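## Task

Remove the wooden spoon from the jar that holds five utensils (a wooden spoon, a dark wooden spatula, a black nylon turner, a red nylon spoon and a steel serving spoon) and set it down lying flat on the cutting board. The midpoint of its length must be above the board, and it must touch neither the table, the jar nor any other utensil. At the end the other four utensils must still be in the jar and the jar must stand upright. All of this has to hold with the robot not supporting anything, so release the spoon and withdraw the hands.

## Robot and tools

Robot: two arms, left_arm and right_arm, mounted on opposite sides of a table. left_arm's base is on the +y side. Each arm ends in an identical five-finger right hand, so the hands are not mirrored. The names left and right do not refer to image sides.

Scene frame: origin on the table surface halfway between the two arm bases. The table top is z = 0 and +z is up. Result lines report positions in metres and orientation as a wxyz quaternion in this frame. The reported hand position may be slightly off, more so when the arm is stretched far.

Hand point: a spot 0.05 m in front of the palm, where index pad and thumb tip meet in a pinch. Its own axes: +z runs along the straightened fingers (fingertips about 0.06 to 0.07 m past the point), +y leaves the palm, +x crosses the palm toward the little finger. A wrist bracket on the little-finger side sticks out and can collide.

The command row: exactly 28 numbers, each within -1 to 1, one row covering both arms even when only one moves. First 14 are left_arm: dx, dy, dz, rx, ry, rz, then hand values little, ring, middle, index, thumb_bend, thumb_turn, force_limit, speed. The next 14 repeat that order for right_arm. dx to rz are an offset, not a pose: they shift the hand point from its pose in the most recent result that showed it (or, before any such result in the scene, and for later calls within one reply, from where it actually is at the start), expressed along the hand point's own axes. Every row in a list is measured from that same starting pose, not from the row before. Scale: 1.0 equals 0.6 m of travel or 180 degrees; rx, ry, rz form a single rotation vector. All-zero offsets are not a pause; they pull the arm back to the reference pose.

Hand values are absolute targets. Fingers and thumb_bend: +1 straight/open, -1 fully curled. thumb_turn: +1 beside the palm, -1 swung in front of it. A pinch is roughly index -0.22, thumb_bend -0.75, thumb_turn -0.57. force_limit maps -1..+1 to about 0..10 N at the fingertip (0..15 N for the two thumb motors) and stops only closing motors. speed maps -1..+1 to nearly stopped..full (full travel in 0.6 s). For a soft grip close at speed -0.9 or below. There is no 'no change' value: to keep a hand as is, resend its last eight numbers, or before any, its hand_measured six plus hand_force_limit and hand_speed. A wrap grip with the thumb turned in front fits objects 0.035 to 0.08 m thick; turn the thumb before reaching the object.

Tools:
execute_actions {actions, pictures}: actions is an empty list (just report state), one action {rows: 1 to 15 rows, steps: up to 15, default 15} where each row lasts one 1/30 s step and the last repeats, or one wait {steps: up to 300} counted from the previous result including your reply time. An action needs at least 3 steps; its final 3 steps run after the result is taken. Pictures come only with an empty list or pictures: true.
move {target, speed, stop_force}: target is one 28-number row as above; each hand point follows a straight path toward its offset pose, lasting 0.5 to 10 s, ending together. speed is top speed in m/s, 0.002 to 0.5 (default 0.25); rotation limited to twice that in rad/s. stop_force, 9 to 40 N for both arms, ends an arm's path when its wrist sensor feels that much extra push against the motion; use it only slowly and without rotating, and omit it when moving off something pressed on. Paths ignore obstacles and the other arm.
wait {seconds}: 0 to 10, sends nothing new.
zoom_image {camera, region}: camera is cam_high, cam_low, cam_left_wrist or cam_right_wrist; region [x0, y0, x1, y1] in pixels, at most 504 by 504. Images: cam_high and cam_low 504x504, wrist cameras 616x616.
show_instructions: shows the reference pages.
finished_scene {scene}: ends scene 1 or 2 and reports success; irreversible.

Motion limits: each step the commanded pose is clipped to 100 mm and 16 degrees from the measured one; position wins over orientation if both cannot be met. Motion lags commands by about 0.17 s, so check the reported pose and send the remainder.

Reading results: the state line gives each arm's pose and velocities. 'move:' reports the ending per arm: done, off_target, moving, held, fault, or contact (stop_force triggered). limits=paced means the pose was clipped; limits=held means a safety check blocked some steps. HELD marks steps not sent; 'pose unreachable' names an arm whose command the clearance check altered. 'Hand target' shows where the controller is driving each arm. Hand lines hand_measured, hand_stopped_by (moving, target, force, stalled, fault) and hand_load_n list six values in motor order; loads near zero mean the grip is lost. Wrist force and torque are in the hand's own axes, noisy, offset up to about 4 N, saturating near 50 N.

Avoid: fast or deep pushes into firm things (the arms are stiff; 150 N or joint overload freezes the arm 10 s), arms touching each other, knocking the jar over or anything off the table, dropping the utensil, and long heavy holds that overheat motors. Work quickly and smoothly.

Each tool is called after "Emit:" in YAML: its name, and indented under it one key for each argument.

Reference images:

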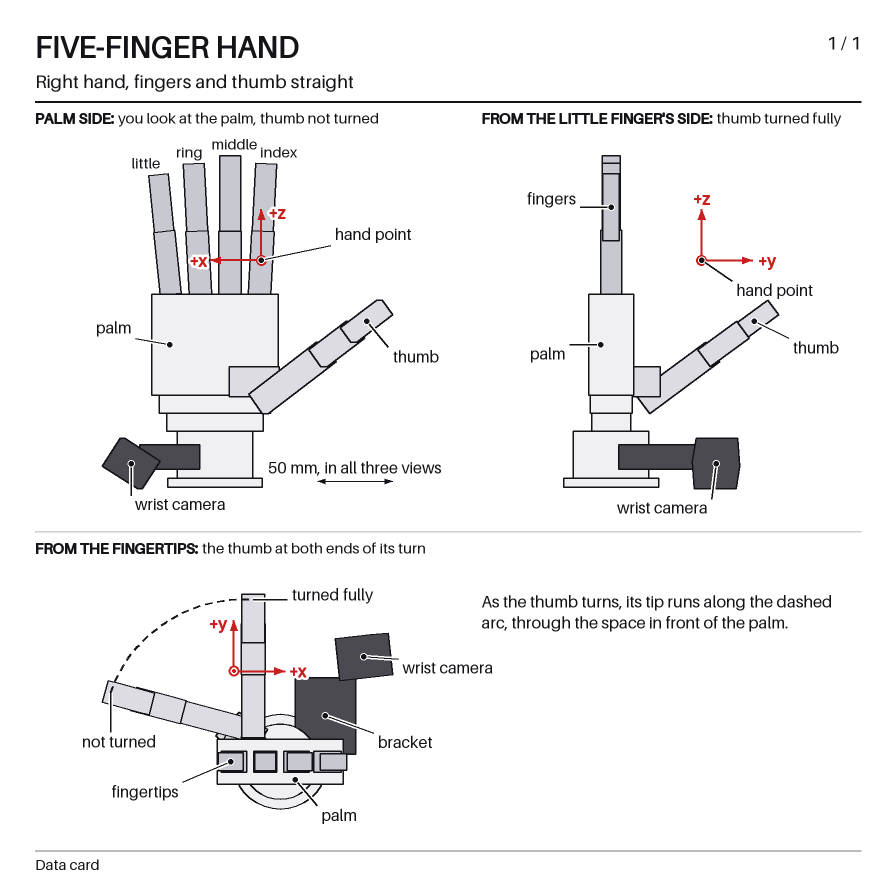

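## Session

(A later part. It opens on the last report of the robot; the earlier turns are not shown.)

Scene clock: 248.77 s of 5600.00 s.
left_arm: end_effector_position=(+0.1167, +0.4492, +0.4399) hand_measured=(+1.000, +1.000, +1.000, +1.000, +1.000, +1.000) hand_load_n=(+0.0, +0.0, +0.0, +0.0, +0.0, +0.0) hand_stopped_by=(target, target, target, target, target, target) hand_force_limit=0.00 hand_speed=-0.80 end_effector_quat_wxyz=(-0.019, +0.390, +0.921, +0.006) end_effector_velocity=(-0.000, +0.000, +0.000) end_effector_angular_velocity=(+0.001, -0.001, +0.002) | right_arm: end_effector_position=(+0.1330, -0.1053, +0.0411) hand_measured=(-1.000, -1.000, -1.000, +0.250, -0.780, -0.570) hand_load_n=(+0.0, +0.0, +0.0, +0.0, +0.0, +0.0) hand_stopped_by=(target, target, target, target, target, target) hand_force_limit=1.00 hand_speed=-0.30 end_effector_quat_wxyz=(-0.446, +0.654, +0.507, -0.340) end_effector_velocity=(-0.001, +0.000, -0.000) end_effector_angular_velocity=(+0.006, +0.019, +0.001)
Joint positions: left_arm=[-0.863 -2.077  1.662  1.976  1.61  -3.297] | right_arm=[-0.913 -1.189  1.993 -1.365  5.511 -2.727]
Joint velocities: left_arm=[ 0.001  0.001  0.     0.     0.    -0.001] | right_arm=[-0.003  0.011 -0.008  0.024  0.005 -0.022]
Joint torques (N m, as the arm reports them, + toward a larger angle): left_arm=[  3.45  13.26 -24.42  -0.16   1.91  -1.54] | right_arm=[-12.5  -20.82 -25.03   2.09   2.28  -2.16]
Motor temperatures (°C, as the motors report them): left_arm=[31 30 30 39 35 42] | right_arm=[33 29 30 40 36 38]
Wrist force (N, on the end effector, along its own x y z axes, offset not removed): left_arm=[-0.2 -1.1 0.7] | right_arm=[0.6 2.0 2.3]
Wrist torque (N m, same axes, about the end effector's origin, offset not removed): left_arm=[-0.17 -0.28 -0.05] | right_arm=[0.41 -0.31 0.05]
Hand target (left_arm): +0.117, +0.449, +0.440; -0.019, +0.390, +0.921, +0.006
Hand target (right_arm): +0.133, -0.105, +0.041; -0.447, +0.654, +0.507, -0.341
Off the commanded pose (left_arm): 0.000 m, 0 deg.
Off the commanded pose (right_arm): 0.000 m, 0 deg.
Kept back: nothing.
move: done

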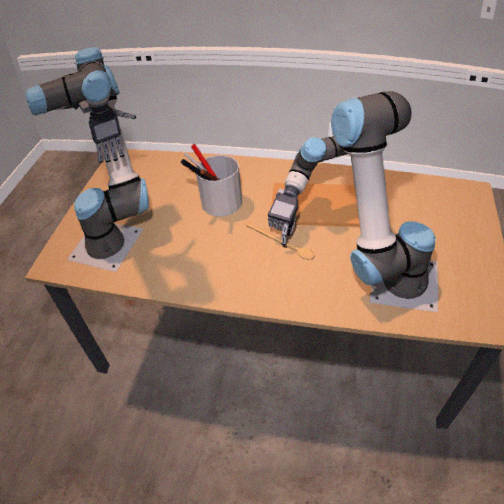

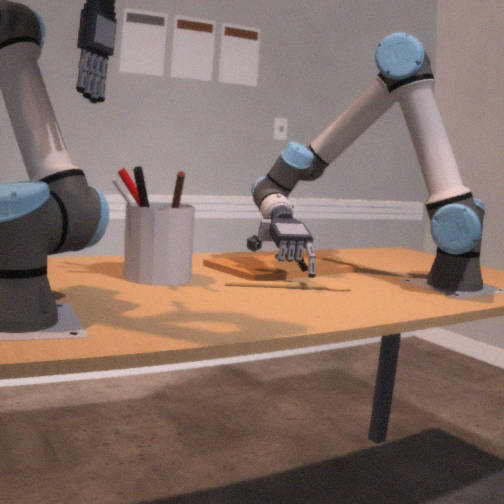

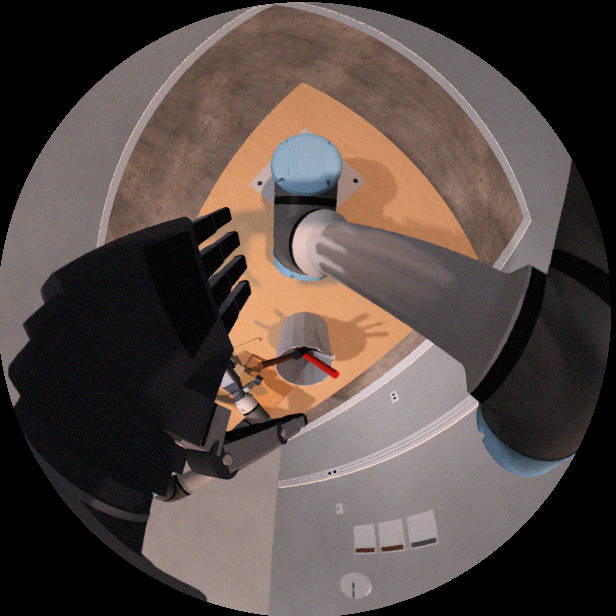

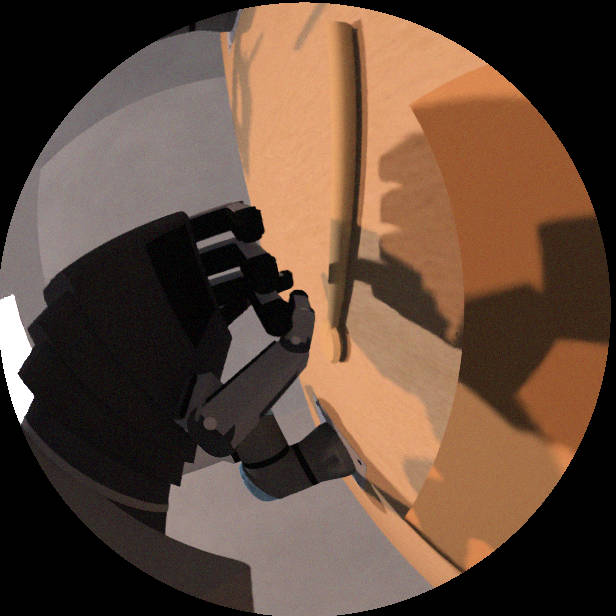

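Emit:
move:
  target: [0,0,0,0,0,0,1,1,1,1,1,1,0,-0.8, 0,0.06,0.022,0,0,0,-1,-1,-1,0.25,-0.78,-0.57,1.0,-0.3]
  speed: 0.008
  stop_force: 9

Emit:
execute_actions:
  actions:
    - {"rows":[[0,0,0,0,0,0,1,1,1,1,1,1,0,-0.8, 0,0,0,0,0,0,-1,-1,-1,-0.85,-0.78,-0.57,1.0,-0.6]],"steps":15}

Emit:
wait:
  seconds: 1.5

Emit:
zoom_image:
  camera: "cam_high"
  region: [240,180,340,260]

Scene clock: 253.40 s of 5600.00 s.
left_arm: end_effector_position=(+0.1167, +0.4492, +0.4399) hand_measured=(+1.000, +1.000, +1.000, +1.000, +1.000, +1.000) hand_load_n=(+0.0, +0.0, +0.0, +0.0, +0.0, +0.0) hand_stopped_by=(target, target, target, target, target, target) hand_force_limit=0.00 hand_speed=-0.80 end_effector_quat_wxyz=(-0.019, +0.390, +0.921, +0.006) end_effector_velocity=(-0.001, -0.000, -0.000) end_effector_angular_velocity=(+0.001, +0.001, -0.002) | right_arm: end_effector_position=(+0.1340, -0.1053, +0.0090) hand_measured=(-1.000, -1.000, -1.000, +0.250, -0.780, -0.570) hand_load_n=(+0.0, +0.0, +0.0, +1.5, +0.0, +0.0) hand_stopped_by=(target, target, target, target, target, target) hand_force_limit=1.00 hand_speed=-0.30 end_effector_quat_wxyz=(-0.446, +0.654, +0.507, -0.340) end_effector_velocity=(-0.001, -0.001, +0.003) end_effector_angular_velocity=(-0.002, +0.002, +0.000)
Joint positions: left_arm=[-0.863 -2.077  1.662  1.976  1.61  -3.297] | right_arm=[-0.914 -1.126  2.012 -1.445  5.51  -2.729]
Joint velocities: left_arm=[-0.002  0.001  0.    -0.001  0.001  0.   ] | right_arm=[ 0.001 -0.006  0.     0.008 -0.     0.001]
Joint torques (N m, as the arm reports them, + toward a larger angle): left_arm=[  2.7   13.23 -24.57  -0.15   1.88  -1.42] | right_arm=[ -7.16 -29.67 -10.79  -0.82  -1.71   0.91]
Motor temperatures (°C, as the motors report them): left_arm=[31 30 30 39 35 42] | right_arm=[33 29 30 40 36 38]
Wrist force (N, on the end effector, along its own x y z axes, offset not removed): left_arm=[0.1 -0.8 0.2] | right_arm=[0.6 -22.8 -14.4]
Wrist torque (N m, same axes, about the end effector's origin, offset not removed): left_arm=[-0.16 -0.23 0.12] | right_arm=[1.02 -0.50 0.06]
Hand target (left_arm): +0.117, +0.449, +0.440; -0.019, +0.390, +0.921, +0.006
Hand target (right_arm): +0.134, -0.105, +0.010; -0.446, +0.654, +0.507, -0.340
Off the commanded pose (left_arm): 0.000 m, 0 deg.
Off the commanded pose (right_arm): 0.006 m, 0 deg.
Kept back: nothing.
move: contact (right_arm)

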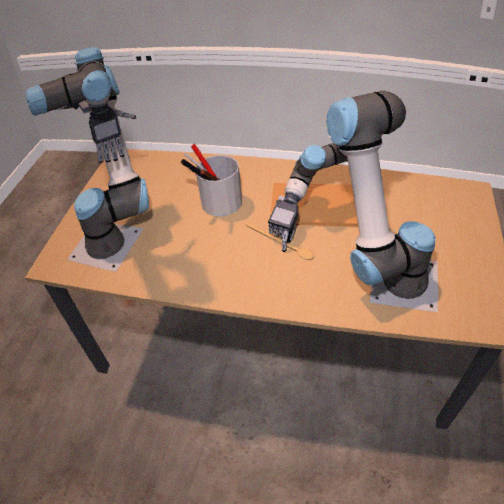

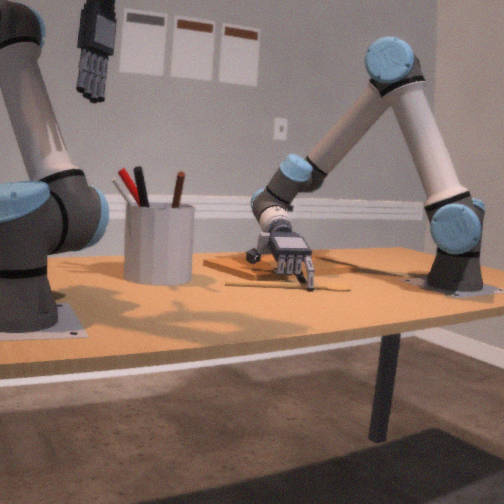

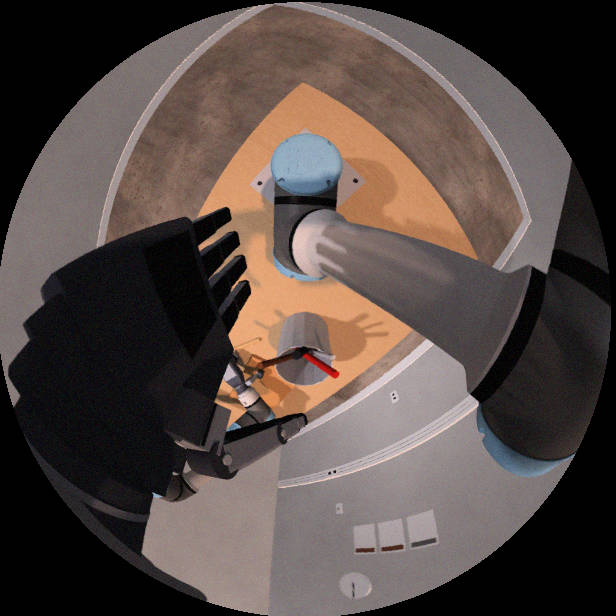

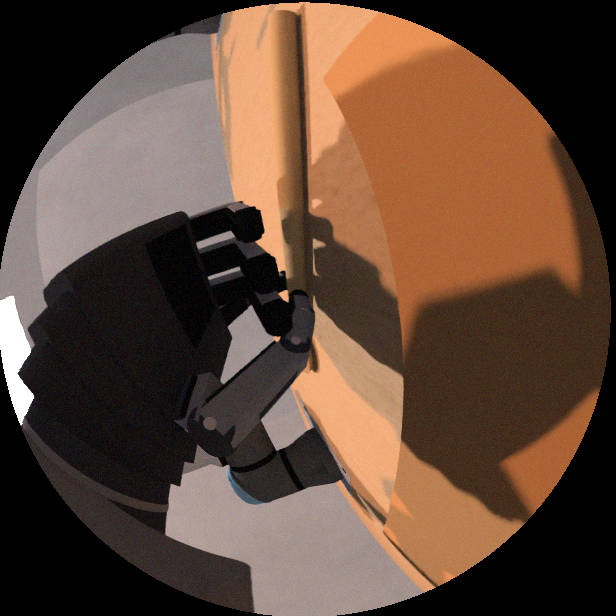

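Scene clock: 253.80 s of 5600.00 s.
left_arm: end_effector_position=(+0.1167, +0.4492, +0.4399) hand_measured=(+1.000, +1.000, +1.000, +1.000, +1.000, +1.000) hand_load_n=(+0.0, +0.0, +0.0, +0.0, +0.0, +0.0) hand_stopped_by=(target, target, target, target, target, target) hand_force_limit=0.00 hand_speed=-0.80 end_effector_quat_wxyz=(-0.019, +0.390, +0.921, +0.006) end_effector_velocity=(-0.000, -0.000, -0.000) end_effector_angular_velocity=(-0.001, +0.002, -0.001) | right_arm: end_effector_position=(+0.1340, -0.1053, +0.0091) hand_measured=(-1.000, -1.000, -1.000, +0.234, -0.780, -0.570) hand_load_n=(+0.0, +0.0, +0.0, +9.5, +0.0, +0.0) hand_stopped_by=(target, target, target, force, target, target) hand_force_limit=1.00 hand_speed=-0.60 end_effector_quat_wxyz=(-0.446, +0.654, +0.507, -0.340) end_effector_velocity=(-0.000, +0.000, -0.000) end_effector_angular_velocity=(+0.000, -0.001, +0.001)
Joint positions: left_arm=[-0.863 -2.077  1.662  1.976  1.61  -3.297] | right_arm=[-0.914 -1.126  2.012 -1.445  5.51  -2.729]
Joint velocities: left_arm=[-0.002 -0.001 -0.    -0.001 -0.    -0.001] | right_arm=[ 0.001  0.    -0.    -0.002  0.     0.001]
Joint torques (N m, as the arm reports them, + toward a larger angle): left_arm=[  3.19  13.64 -24.29  -0.24   1.89  -1.43] | right_arm=[ -7.32 -14.78 -14.43  -6.91  -1.77   0.12]
Motor temperatures (°C, as the motors report them): left_arm=[31 30 30 39 35 42] | right_arm=[33 29 30 40 36 38]
Wrist force (N, on the end effector, along its own x y z axes, offset not removed): left_arm=[-0.7 -0.1 0.6] | right_arm=[0.1 -20.6 -5.4]
Wrist torque (N m, same axes, about the end effector's origin, offset not removed): left_arm=[-0.03 -0.16 0.08] | right_arm=[1.52 -0.35 0.07]
Steps of this call (steps 1 to 12: the first 12 steps of this action). Readings (end_effector_position | what the end effector reports):
1: left_arm (+0.1167, +0.4492, +0.4399) | right_arm (+0.1340, -0.1053, +0.0091) | left_arm hand_measured=(+1.000, +1.000, +1.000, +1.000, +1.000, +1.000) hand_load_n=(+0.0, +0.0, +0.0, +0.0, +0.0, +0.0) hand_stopped_by=(target, target, target, target, target, target) hand_force_limit=0.00 hand_speed=-0.80 | right_arm hand_measured=(-1.000, -1.000, -1.000, +0.250, -0.780, -0.570) hand_load_n=(+0.0, +0.0, +0.0, +1.5, +0.0, +0.0) hand_stopped_by=(target, target, target, moving, target, target) hand_force_limit=1.00 hand_speed=-0.60
2: left_arm (+0.1167, +0.4492, +0.4399) | right_arm (+0.1340, -0.1053, +0.0091) | left_arm hand_measured=(+1.000, +1.000, +1.000, +1.000, +1.000, +1.000) hand_load_n=(+0.0, +0.0, +0.0, +0.0, +0.0, +0.0) hand_stopped_by=(target, target, target, target, target, target) hand_force_limit=0.00 hand_speed=-0.80 | right_arm hand_measured=(-1.000, -1.000, -1.000, +0.250, -0.780, -0.570) hand_load_n=(+0.0, +0.0, +0.0, +1.0, +0.0, +0.0) hand_stopped_by=(target, target, target, moving, target, target) hand_force_limit=1.00 hand_speed=-0.60
4: left_arm (+0.1167, +0.4492, +0.4399) | right_arm (+0.1339, -0.1053, +0.0091) | left_arm hand_measured=(+1.000, +1.000, +1.000, +1.000, +1.000, +1.000) hand_load_n=(+0.0, +0.0, +0.0, +0.0, +0.0, +0.0) hand_stopped_by=(target, target, target, target, target, target) hand_force_limit=0.00 hand_speed=-0.80 | right_arm hand_measured=(-1.000, -1.000, -1.000, +0.232, -0.780, -0.570) hand_load_n=(+0.0, +0.0, +0.0, +10.5, +0.0, +0.0) hand_stopped_by=(target, target, target, force, target, target) hand_force_limit=1.00 hand_speed=-0.60
8: left_arm (+0.1167, +0.4492, +0.4399) | right_arm (+0.1339, -0.1053, +0.0091) | left_arm hand_measured=(+1.000, +1.000, +1.000, +1.000, +1.000, +1.000) hand_load_n=(+0.0, +0.0, +0.0, +0.0, +0.0, +0.0) hand_stopped_by=(target, target, target, target, target, target) hand_force_limit=0.00 hand_speed=-0.80 | right_arm hand_measured=(-1.000, -1.000, -1.000, +0.234, -0.780, -0.570) hand_load_n=(+0.0, +0.0, +0.0, +9.5, +0.0, +0.0) hand_stopped_by=(target, target, target, force, target, target) hand_force_limit=1.00 hand_speed=-0.60
12: the state above

Scene clock: 255.40 s of 5600.00 s.
left_arm: end_effector_position=(+0.1167, +0.4492, +0.4399) hand_measured=(+1.000, +1.000, +1.000, +1.000, +1.000, +1.000) hand_load_n=(+0.0, +0.0, +0.0, +0.0, +0.0, +0.0) hand_stopped_by=(target, target, target, target, target, target) hand_force_limit=0.00 hand_speed=-0.80 end_effector_quat_wxyz=(-0.019, +0.390, +0.921, +0.006) end_effector_velocity=(-0.000, +0.000, +0.000) end_effector_angular_velocity=(+0.001, -0.000, +0.002) | right_arm: end_effector_position=(+0.1340, -0.1053, +0.0090) hand_measured=(-1.000, -1.000, -1.000, +0.234, -0.780, -0.570) hand_load_n=(+0.0, +0.0, +0.0, +10.0, +0.0, +0.0) hand_stopped_by=(target, target, target, force, target, target) hand_force_limit=1.00 hand_speed=-0.60 end_effector_quat_wxyz=(-0.446, +0.654, +0.507, -0.340) end_effector_velocity=(+0.001, +0.000, +0.000) end_effector_angular_velocity=(+0.002, -0.000, -0.001)
Joint positions: left_arm=[-0.863 -2.077  1.662  1.976  1.61  -3.297] | right_arm=[-0.914 -1.126  2.012 -1.445  5.51  -2.729]
Joint velocities: left_arm=[-0.001  0.001 -0.001  0.001  0.001 -0.003] | right_arm=[-0.001  0.    -0.     0.     0.001 -0.001]
Joint torques (N m, as the arm reports them, + toward a larger angle): left_arm=[  3.02  13.36 -23.46  -0.27   1.95  -1.52] | right_arm=[ -7.14 -13.72 -15.86  -7.09  -1.92   0.18]
Motor temperatures (°C, as the motors report them): left_arm=[31 30 30 39 35 42] | right_arm=[33 29 30 40 36 38]
Wrist force (N, on the end effector, along its own x y z axes, offset not removed): left_arm=[0.8 -0.1 0.9] | right_arm=[0.1 -23.6 -7.9]
Wrist torque (N m, same axes, about the end effector's origin, offset not removed): left_arm=[-0.03 -0.39 0.15] | right_arm=[1.49 -0.33 0.13]
Hand target (left_arm): +0.117, +0.449, +0.440; -0.019, +0.390, +0.921, +0.006
Hand target (right_arm): +0.134, -0.105, +0.009; -0.446, +0.654, +0.507, -0.340
Off the commanded pose (left_arm): 0.000 m, 0 deg.
Off the commanded pose (right_arm): 0.000 m, 0 deg.
Kept back: nothing.
Steps of this call (steps 1 to 3: the last 3 steps of your previous action; steps 4 to 48: nothing new was sent). Readings (end_effector_position | what the end effector reports):
1: left_arm (+0.1167, +0.4492, +0.4399) | right_arm (+0.1340, -0.1053, +0.0091) | left_arm hand_measured=(+1.000, +1.000, +1.000, +1.000, +1.000, +1.000) hand_load_n=(+0.0, +0.0, +0.0, +0.0, +0.0, +0.0) hand_stopped_by=(target, target, target, target, target, target) hand_force_limit=0.00 hand_speed=-0.80 | right_arm hand_measured=(-1.000, -1.000, -1.000, +0.234, -0.780, -0.570) hand_load_n=(+0.0, +0.0, +0.0, +10.0, +0.0, +0.0) hand_stopped_by=(target, target, target, force, target, target) hand_force_limit=1.00 hand_speed=-0.60
2: left_arm (+0.1167, +0.4492, +0.4399) | right_arm (+0.1340, -0.1053, +0.0091) | left_arm hand_measured=(+1.000, +1.000, +1.000, +1.000, +1.000, +1.000) hand_load_n=(+0.0, +0.0, +0.0, +0.0, +0.0, +0.0) hand_stopped_by=(target, target, target, target, target, target) hand_force_limit=0.00 hand_speed=-0.80 | right_arm hand_measured=(-1.000, -1.000, -1.000, +0.234, -0.780, -0.570) hand_load_n=(+0.0, +0.0, +0.0, +10.0, +0.0, +0.0) hand_stopped_by=(target, target, target, force, target, target) hand_force_limit=1.00 hand_speed=-0.60
4: left_arm (+0.1167, +0.4492, +0.4399) | right_arm (+0.1340, -0.1053, +0.0090) | left_arm hand_measured=(+1.000, +1.000, +1.000, +1.000, +1.000, +1.000) hand_load_n=(+0.0, +0.0, +0.0, +0.0, +0.0, +0.0) hand_stopped_by=(target, target, target, target, target, target) hand_force_limit=0.00 hand_speed=-0.80 | right_arm hand_measured=(-1.000, -1.000, -1.000, +0.234, -0.780, -0.570) hand_load_n=(+0.0, +0.0, +0.0, +10.0, +0.0, +0.0) hand_stopped_by=(target, target, target, force, target, target) hand_force_limit=1.00 hand_speed=-0.60
8: left_arm (+0.1167, +0.4492, +0.4399) | right_arm (+0.1340, -0.1053, +0.0090) | left_arm hand_measured=(+1.000, +1.000, +1.000, +1.000, +1.000, +1.000) hand_load_n=(+0.0, +0.0, +0.0, +0.0, +0.0, +0.0) hand_stopped_by=(target, target, target, target, target, target) hand_force_limit=0.00 hand_speed=-0.80 | right_arm hand_measured=(-1.000, -1.000, -1.000, +0.234, -0.780, -0.570) hand_load_n=(+0.0, +0.0, +0.0, +10.0, +0.0, +0.0) hand_stopped_by=(target, target, target, force, target, target) hand_force_limit=1.00 hand_speed=-0.60
48: the state above

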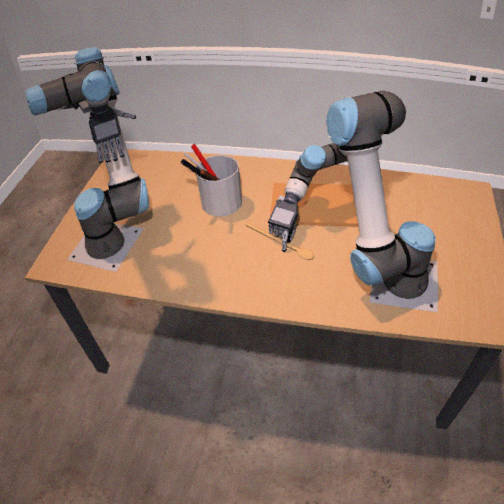

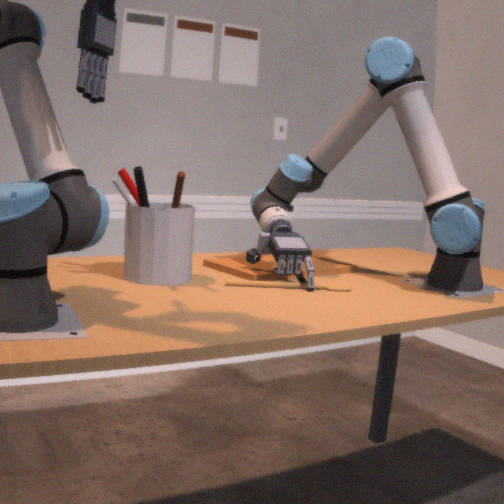

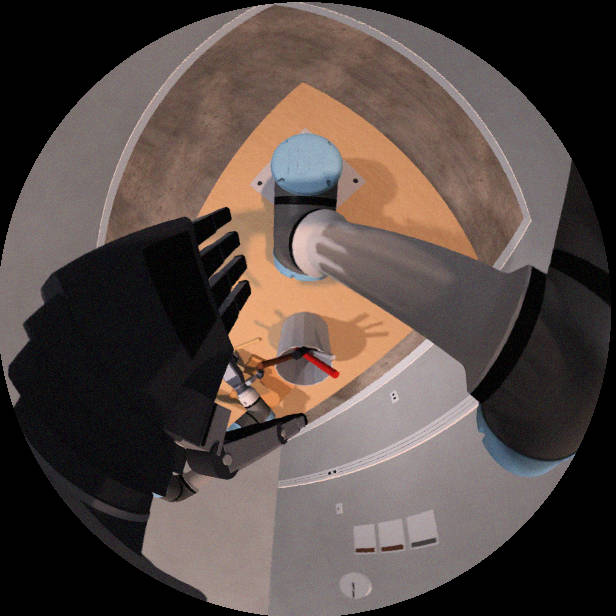

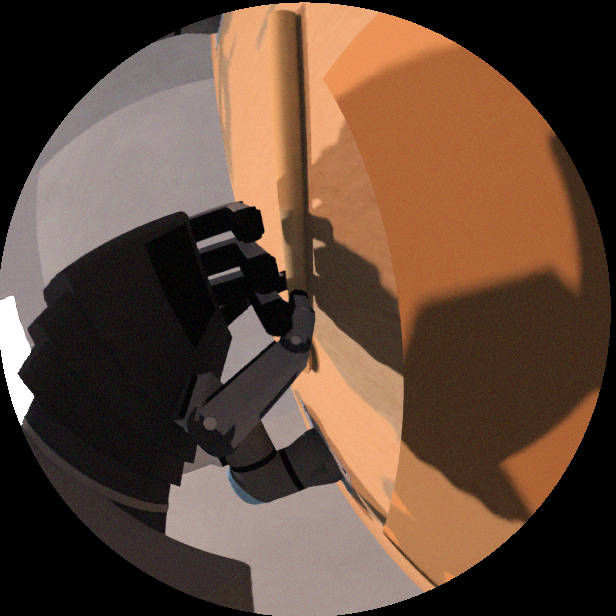

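Region (240, 180, 340, 260) of cam_high's 504x504 image, scaled by 5.040, with more detail than that image has; it fills the top 403 rows of this view, and the rest is white.

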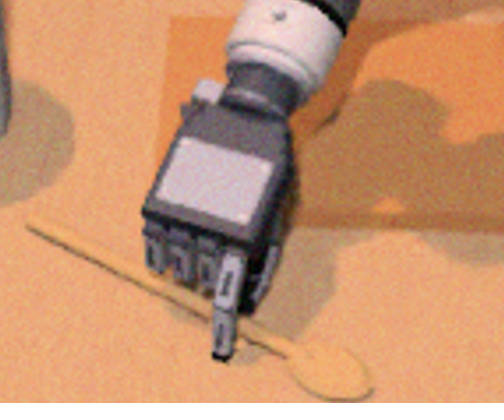

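Emit:
move:
  target: [0,0,0,0,0,0,1,1,1,1,1,1,0,-0.8, 0,-0.004,-0.0015,0,0,0,-1,-1,-1,0.2,-0.78,-0.57,1.0,-0.6]
  speed: 0.005

Emit:
execute_actions:
  actions:
    - {"rows":[[0,0,0,0,0,0,1,1,1,1,1,1,0,-0.8, 0,0,0,0,0,0,-1,-1,-1,-0.85,-0.78,-0.57,1.0,-0.6]],"steps":15}

Emit:
wait:
  seconds: 1.5

Emit:
zoom_image:
  camera: "cam_high"
  region: [240,180,340,260]

Scene clock: 256.37 s of 5600.00 s.
left_arm: end_effector_position=(+0.1167, +0.4492, +0.4399) hand_measured=(+1.000, +1.000, +1.000, +1.000, +1.000, +1.000) hand_load_n=(+0.0, +0.0, +0.0, +0.0, +0.0, +0.0) hand_stopped_by=(target, target, target, target, target, target) hand_force_limit=0.00 hand_speed=-0.80 end_effector_quat_wxyz=(-0.019, +0.390, +0.921, +0.006) end_effector_velocity=(-0.000, -0.000, -0.000) end_effector_angular_velocity=(+0.001, -0.001, -0.002) | right_arm: end_effector_position=(+0.1340, -0.1053, +0.0114) hand_measured=(-1.000, -1.000, -1.000, +0.232, -0.780, -0.570) hand_load_n=(+0.0, +0.0, +0.0, +0.0, +0.0, +0.0) hand_stopped_by=(target, target, target, force, target, target) hand_force_limit=1.00 hand_speed=-0.60 end_effector_quat_wxyz=(-0.446, +0.654, +0.507, -0.340) end_effector_velocity=(-0.000, -0.000, +0.001) end_effector_angular_velocity=(-0.001, +0.000, +0.000)
Joint positions: left_arm=[-0.863 -2.077  1.662  1.976  1.61  -3.297] | right_arm=[-0.914 -1.131  2.011 -1.439  5.51  -2.729]
Joint velocities: left_arm=[-0.001  0.001  0.     0.     0.     0.001] | right_arm=[ 0.    -0.003 -0.001  0.004 -0.001  0.001]
Joint torques (N m, as the arm reports them, + toward a larger angle): left_arm=[  3.17  13.28 -24.27  -0.18   1.9   -1.5 ] | right_arm=[ -0.85 -42.56 -23.65   2.29   0.11   1.61]
Motor temperatures (°C, as the motors report them): left_arm=[31 30 30 39 35 42] | right_arm=[33 29 30 40 36 38]
Wrist force (N, on the end effector, along its own x y z axes, offset not removed): left_arm=[-0.3 -2.2 1.2] | right_arm=[3.4 1.6 4.4]
Wrist torque (N m, same axes, about the end effector's origin, offset not removed): left_arm=[-0.33 -0.22 0.00] | right_arm=[0.15 -0.81 0.26]
Hand target (left_arm): +0.117, +0.449, +0.440; -0.019, +0.390, +0.921, +0.006
Hand target (right_arm): +0.134, -0.105, +0.012; -0.446, +0.654, +0.507, -0.340
Off the commanded pose (left_arm): 0.000 m, 0 deg.
Off the commanded pose (right_arm): 0.000 m, 0 deg.
Kept back: nothing.
move: done

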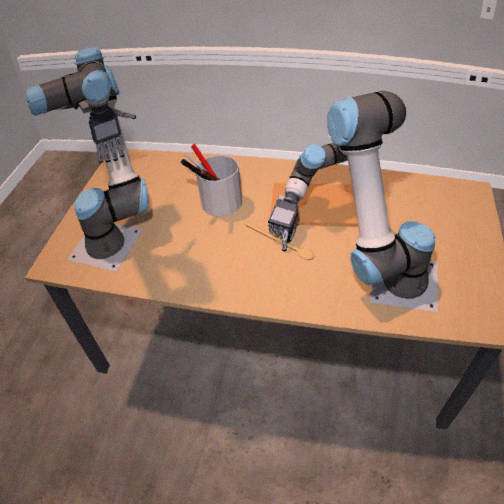

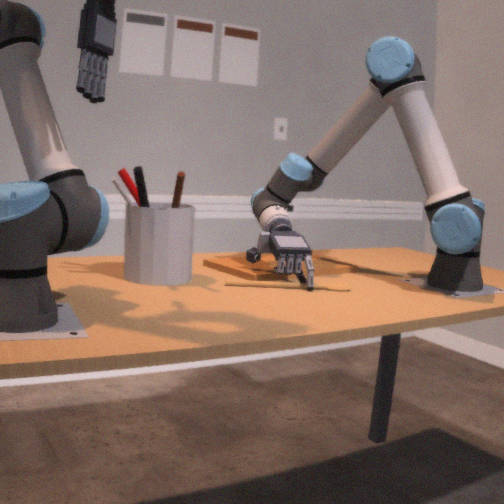

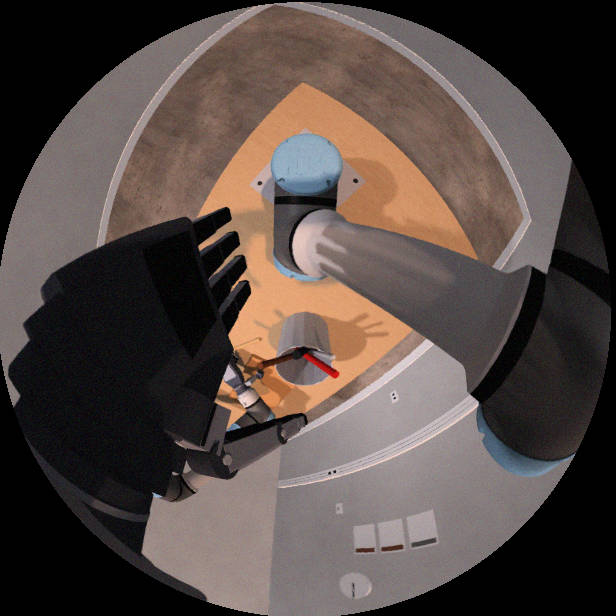

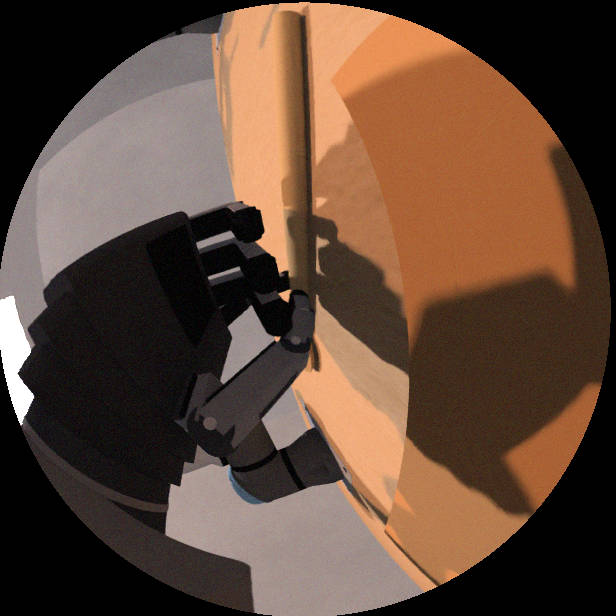

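Scene clock: 256.77 s of 5600.00 s.
left_arm: end_effector_position=(+0.1167, +0.4492, +0.4399) hand_measured=(+1.000, +1.000, +1.000, +1.000, +1.000, +1.000) hand_load_n=(+0.0, +0.0, +0.0, +0.0, +0.0, +0.0) hand_stopped_by=(target, target, target, target, target, target) hand_force_limit=0.00 hand_speed=-0.80 end_effector_quat_wxyz=(-0.019, +0.390, +0.921, +0.006) end_effector_velocity=(-0.000, -0.000, -0.000) end_effector_angular_velocity=(+0.000, +0.000, +0.001) | right_arm: end_effector_position=(+0.1339, -0.1053, +0.0115) hand_measured=(-1.000, -1.000, -1.000, +0.118, -0.780, -0.570) hand_load_n=(+0.0, +0.0, +0.0, +10.0, +0.0, +0.0) hand_stopped_by=(target, target, target, force, target, target) hand_force_limit=1.00 hand_speed=-0.60 end_effector_quat_wxyz=(-0.446, +0.654, +0.507, -0.340) end_effector_velocity=(+0.000, +0.000, +0.000) end_effector_angular_velocity=(-0.001, +0.001, -0.002)
Joint positions: left_arm=[-0.863 -2.077  1.662  1.976  1.61  -3.297] | right_arm=[-0.914 -1.131  2.011 -1.439  5.51  -2.729]
Joint velocities: left_arm=[ 0.     0.001 -0.    -0.001  0.    -0.   ] | right_arm=[-0.    -0.     0.     0.     0.001  0.001]
Joint torques (N m, as the arm reports them, + toward a larger angle): left_arm=[  3.17  12.95 -23.9   -0.18   1.93  -1.47] | right_arm=[ -1.56 -25.26 -21.18  -4.05   0.47   1.68]
Motor temperatures (°C, as the motors report them): left_arm=[31 30 30 39 35 42] | right_arm=[33 29 30 40 36 38]
Wrist force (N, on the end effector, along its own x y z axes, offset not removed): left_arm=[-1.0 -0.8 0.5] | right_arm=[1.8 -15.4 2.4]
Wrist torque (N m, same axes, about the end effector's origin, offset not removed): left_arm=[-0.07 -0.15 0.05] | right_arm=[1.04 -0.48 0.11]
Steps of this call (steps 1 to 12: the first 12 steps of this action). Readings (end_effector_position | what the end effector reports):
1: left_arm (+0.1167, +0.4492, +0.4399) | right_arm (+0.1340, -0.1053, +0.0114) | left_arm hand_measured=(+1.000, +1.000, +1.000, +1.000, +1.000, +1.000) hand_load_n=(+0.0, +0.0, +0.0, +0.0, +0.0, +0.0) hand_stopped_by=(target, target, target, target, target, target) hand_force_limit=0.00 hand_speed=-0.80 | right_arm hand_measured=(-1.000, -1.000, -1.000, +0.232, -0.780, -0.570) hand_load_n=(+0.0, +0.0, +0.0, +0.0, +0.0, +0.0) hand_stopped_by=(target, target, target, moving, target, target) hand_force_limit=1.00 hand_speed=-0.60
2: left_arm (+0.1167, +0.4492, +0.4399) | right_arm (+0.1340, -0.1053, +0.0114) | left_arm hand_measured=(+1.000, +1.000, +1.000, +1.000, +1.000, +1.000) hand_load_n=(+0.0, +0.0, +0.0, +0.0, +0.0, +0.0) hand_stopped_by=(target, target, target, target, target, target) hand_force_limit=0.00 hand_speed=-0.80 | right_arm hand_measured=(-1.000, -1.000, -1.000, +0.232, -0.780, -0.570) hand_load_n=(+0.0, +0.0, +0.0, +0.0, +0.0, +0.0) hand_stopped_by=(target, target, target, moving, target, target) hand_force_limit=1.00 hand_speed=-0.60
4: left_arm (+0.1167, +0.4492, +0.4399) | right_arm (+0.1340, -0.1053, +0.0114) | left_arm hand_measured=(+1.000, +1.000, +1.000, +1.000, +1.000, +1.000) hand_load_n=(+0.0, +0.0, +0.0, +0.0, +0.0, +0.0) hand_stopped_by=(target, target, target, target, target, target) hand_force_limit=0.00 hand_speed=-0.80 | right_arm hand_measured=(-1.000, -1.000, -1.000, +0.212, -0.780, -0.570) hand_load_n=(+0.0, +0.0, +0.0, +0.0, +0.0, +0.0) hand_stopped_by=(target, target, target, moving, target, target) hand_force_limit=1.00 hand_speed=-0.60
8: left_arm (+0.1167, +0.4492, +0.4399) | right_arm (+0.1339, -0.1053, +0.0115) | left_arm hand_measured=(+1.000, +1.000, +1.000, +1.000, +1.000, +1.000) hand_load_n=(+0.0, +0.0, +0.0, +0.0, +0.0, +0.0) hand_stopped_by=(target, target, target, target, target, target) hand_force_limit=0.00 hand_speed=-0.80 | right_arm hand_measured=(-1.000, -1.000, -1.000, +0.126, -0.780, -0.570) hand_load_n=(+0.0, +0.0, +0.0, +9.0, +0.0, +0.0) hand_stopped_by=(target, target, target, moving, target, target) hand_force_limit=1.00 hand_speed=-0.60
12: the state above

Scene clock: 258.37 s of 5600.00 s.
left_arm: end_effector_position=(+0.1167, +0.4492, +0.4399) hand_measured=(+1.000, +1.000, +1.000, +1.000, +1.000, +1.000) hand_load_n=(+0.0, +0.0, +0.0, +0.0, +0.0, +0.0) hand_stopped_by=(target, target, target, target, target, target) hand_force_limit=0.00 hand_speed=-0.80 end_effector_quat_wxyz=(-0.019, +0.390, +0.921, +0.006) end_effector_velocity=(+0.000, -0.000, +0.000) end_effector_angular_velocity=(+0.000, -0.002, +0.001) | right_arm: end_effector_position=(+0.1340, -0.1053, +0.0114) hand_measured=(-1.000, -1.000, -1.000, +0.118, -0.780, -0.570) hand_load_n=(+0.0, +0.0, +0.0, +10.5, +0.0, +0.0) hand_stopped_by=(target, target, target, force, target, target) hand_force_limit=1.00 hand_speed=-0.60 end_effector_quat_wxyz=(-0.446, +0.654, +0.507, -0.340) end_effector_velocity=(+0.000, -0.000, +0.000) end_effector_angular_velocity=(+0.001, -0.001, +0.001)
Joint positions: left_arm=[-0.863 -2.077  1.662  1.976  1.61  -3.297] | right_arm=[-0.914 -1.131  2.011 -1.439  5.51  -2.729]
Joint velocities: left_arm=[ 0.001  0.001  0.     0.001 -0.001  0.   ] | right_arm=[-0.    -0.001 -0.     0.    -0.001 -0.001]
Joint torques (N m, as the arm reports them, + toward a larger angle): left_arm=[  3.43  13.53 -24.26  -0.26   1.93  -1.44] | right_arm=[ -2.59 -17.32  -7.42  -6.67  -0.64   1.4 ]
Motor temperatures (°C, as the motors report them): left_arm=[31 30 30 39 35 42] | right_arm=[33 29 30 40 36 38]
Wrist force (N, on the end effector, along its own x y z axes, offset not removed): left_arm=[0.0 -1.2 -0.2] | right_arm=[1.3 -16.7 0.3]
Wrist torque (N m, same axes, about the end effector's origin, offset not removed): left_arm=[-0.12 -0.23 0.03] | right_arm=[1.26 -0.59 0.26]
Hand target (left_arm): +0.117, +0.449, +0.440; -0.019, +0.390, +0.921, +0.006
Hand target (right_arm): +0.134, -0.105, +0.011; -0.446, +0.654, +0.507, -0.340
Off the commanded pose (left_arm): 0.000 m, 0 deg.
Off the commanded pose (right_arm): 0.000 m, 0 deg.
Kept back: nothing.
Steps of this call (steps 1 to 3: the last 3 steps of your previous action; steps 4 to 48: nothing new was sent). Readings (end_effector_position | what the end effector reports):
1: left_arm (+0.1167, +0.4492, +0.4399) | right_arm (+0.1339, -0.1053, +0.0115) | left_arm hand_measured=(+1.000, +1.000, +1.000, +1.000, +1.000, +1.000) hand_load_n=(+0.0, +0.0, +0.0, +0.0, +0.0, +0.0) hand_stopped_by=(target, target, target, target, target, target) hand_force_limit=0.00 hand_speed=-0.80 | right_arm hand_measured=(-1.000, -1.000, -1.000, +0.118, -0.780, -0.570) hand_load_n=(+0.0, +0.0, +0.0, +10.0, +0.0, +0.0) hand_stopped_by=(target, target, target, force, target, target) hand_force_limit=1.00 hand_speed=-0.60
2: left_arm (+0.1167, +0.4492, +0.4399) | right_arm (+0.1339, -0.1053, +0.0115) | left_arm hand_measured=(+1.000, +1.000, +1.000, +1.000, +1.000, +1.000) hand_load_n=(+0.0, +0.0, +0.0, +0.0, +0.0, +0.0) hand_stopped_by=(target, target, target, target, target, target) hand_force_limit=0.00 hand_speed=-0.80 | right_arm hand_measured=(-1.000, -1.000, -1.000, +0.118, -0.780, -0.570) hand_load_n=(+0.0, +0.0, +0.0, +10.0, +0.0, +0.0) hand_stopped_by=(target, target, target, force, target, target) hand_force_limit=1.00 hand_speed=-0.60
4: left_arm (+0.1167, +0.4492, +0.4399) | right_arm (+0.1339, -0.1053, +0.0115) | left_arm hand_measured=(+1.000, +1.000, +1.000, +1.000, +1.000, +1.000) hand_load_n=(+0.0, +0.0, +0.0, +0.0, +0.0, +0.0) hand_stopped_by=(target, target, target, target, target, target) hand_force_limit=0.00 hand_speed=-0.80 | right_arm hand_measured=(-1.000, -1.000, -1.000, +0.118, -0.780, -0.570) hand_load_n=(+0.0, +0.0, +0.0, +10.0, +0.0, +0.0) hand_stopped_by=(target, target, target, force, target, target) hand_force_limit=1.00 hand_speed=-0.60
8: left_arm (+0.1167, +0.4492, +0.4399) | right_arm (+0.1340, -0.1053, +0.0114) | left_arm hand_measured=(+1.000, +1.000, +1.000, +1.000, +1.000, +1.000) hand_load_n=(+0.0, +0.0, +0.0, +0.0, +0.0, +0.0) hand_stopped_by=(target, target, target, target, target, target) hand_force_limit=0.00 hand_speed=-0.80 | right_arm hand_measured=(-1.000, -1.000, -1.000, +0.118, -0.780, -0.570) hand_load_n=(+0.0, +0.0, +0.0, +10.5, +0.0, +0.0) hand_stopped_by=(target, target, target, force, target, target) hand_force_limit=1.00 hand_speed=-0.60
48: the state above

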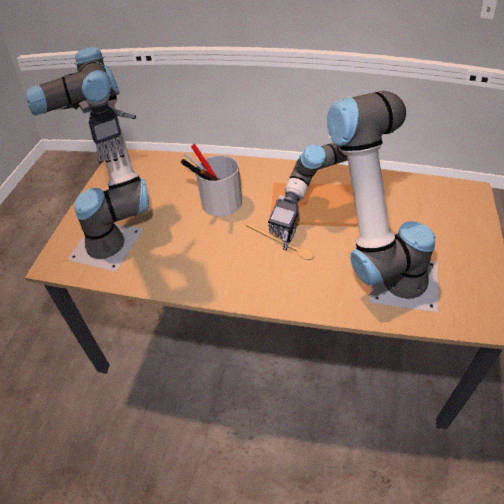

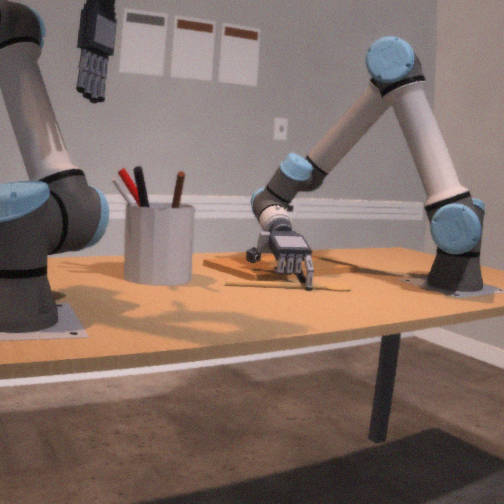

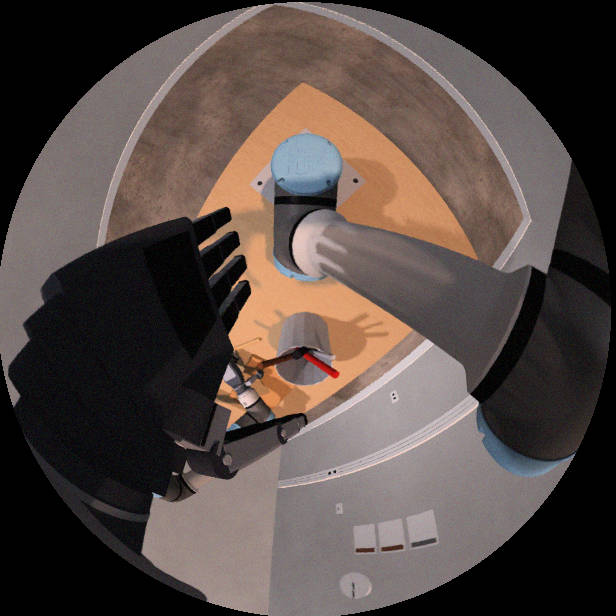

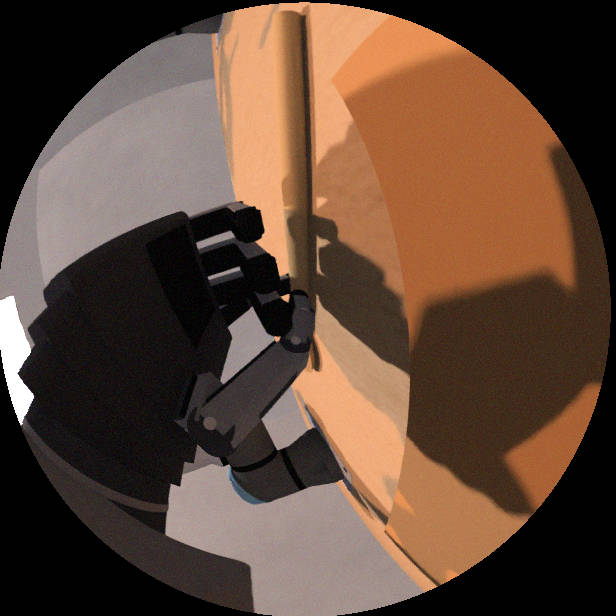

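Region (240, 180, 340, 260) of cam_high's 504x504 image, scaled by 5.040, with more detail than that image has; it fills the top 403 rows of this view, and the rest is white.

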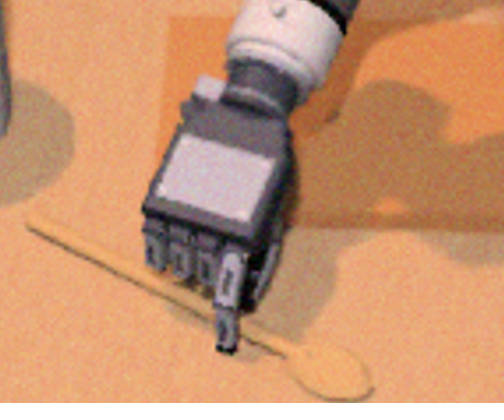

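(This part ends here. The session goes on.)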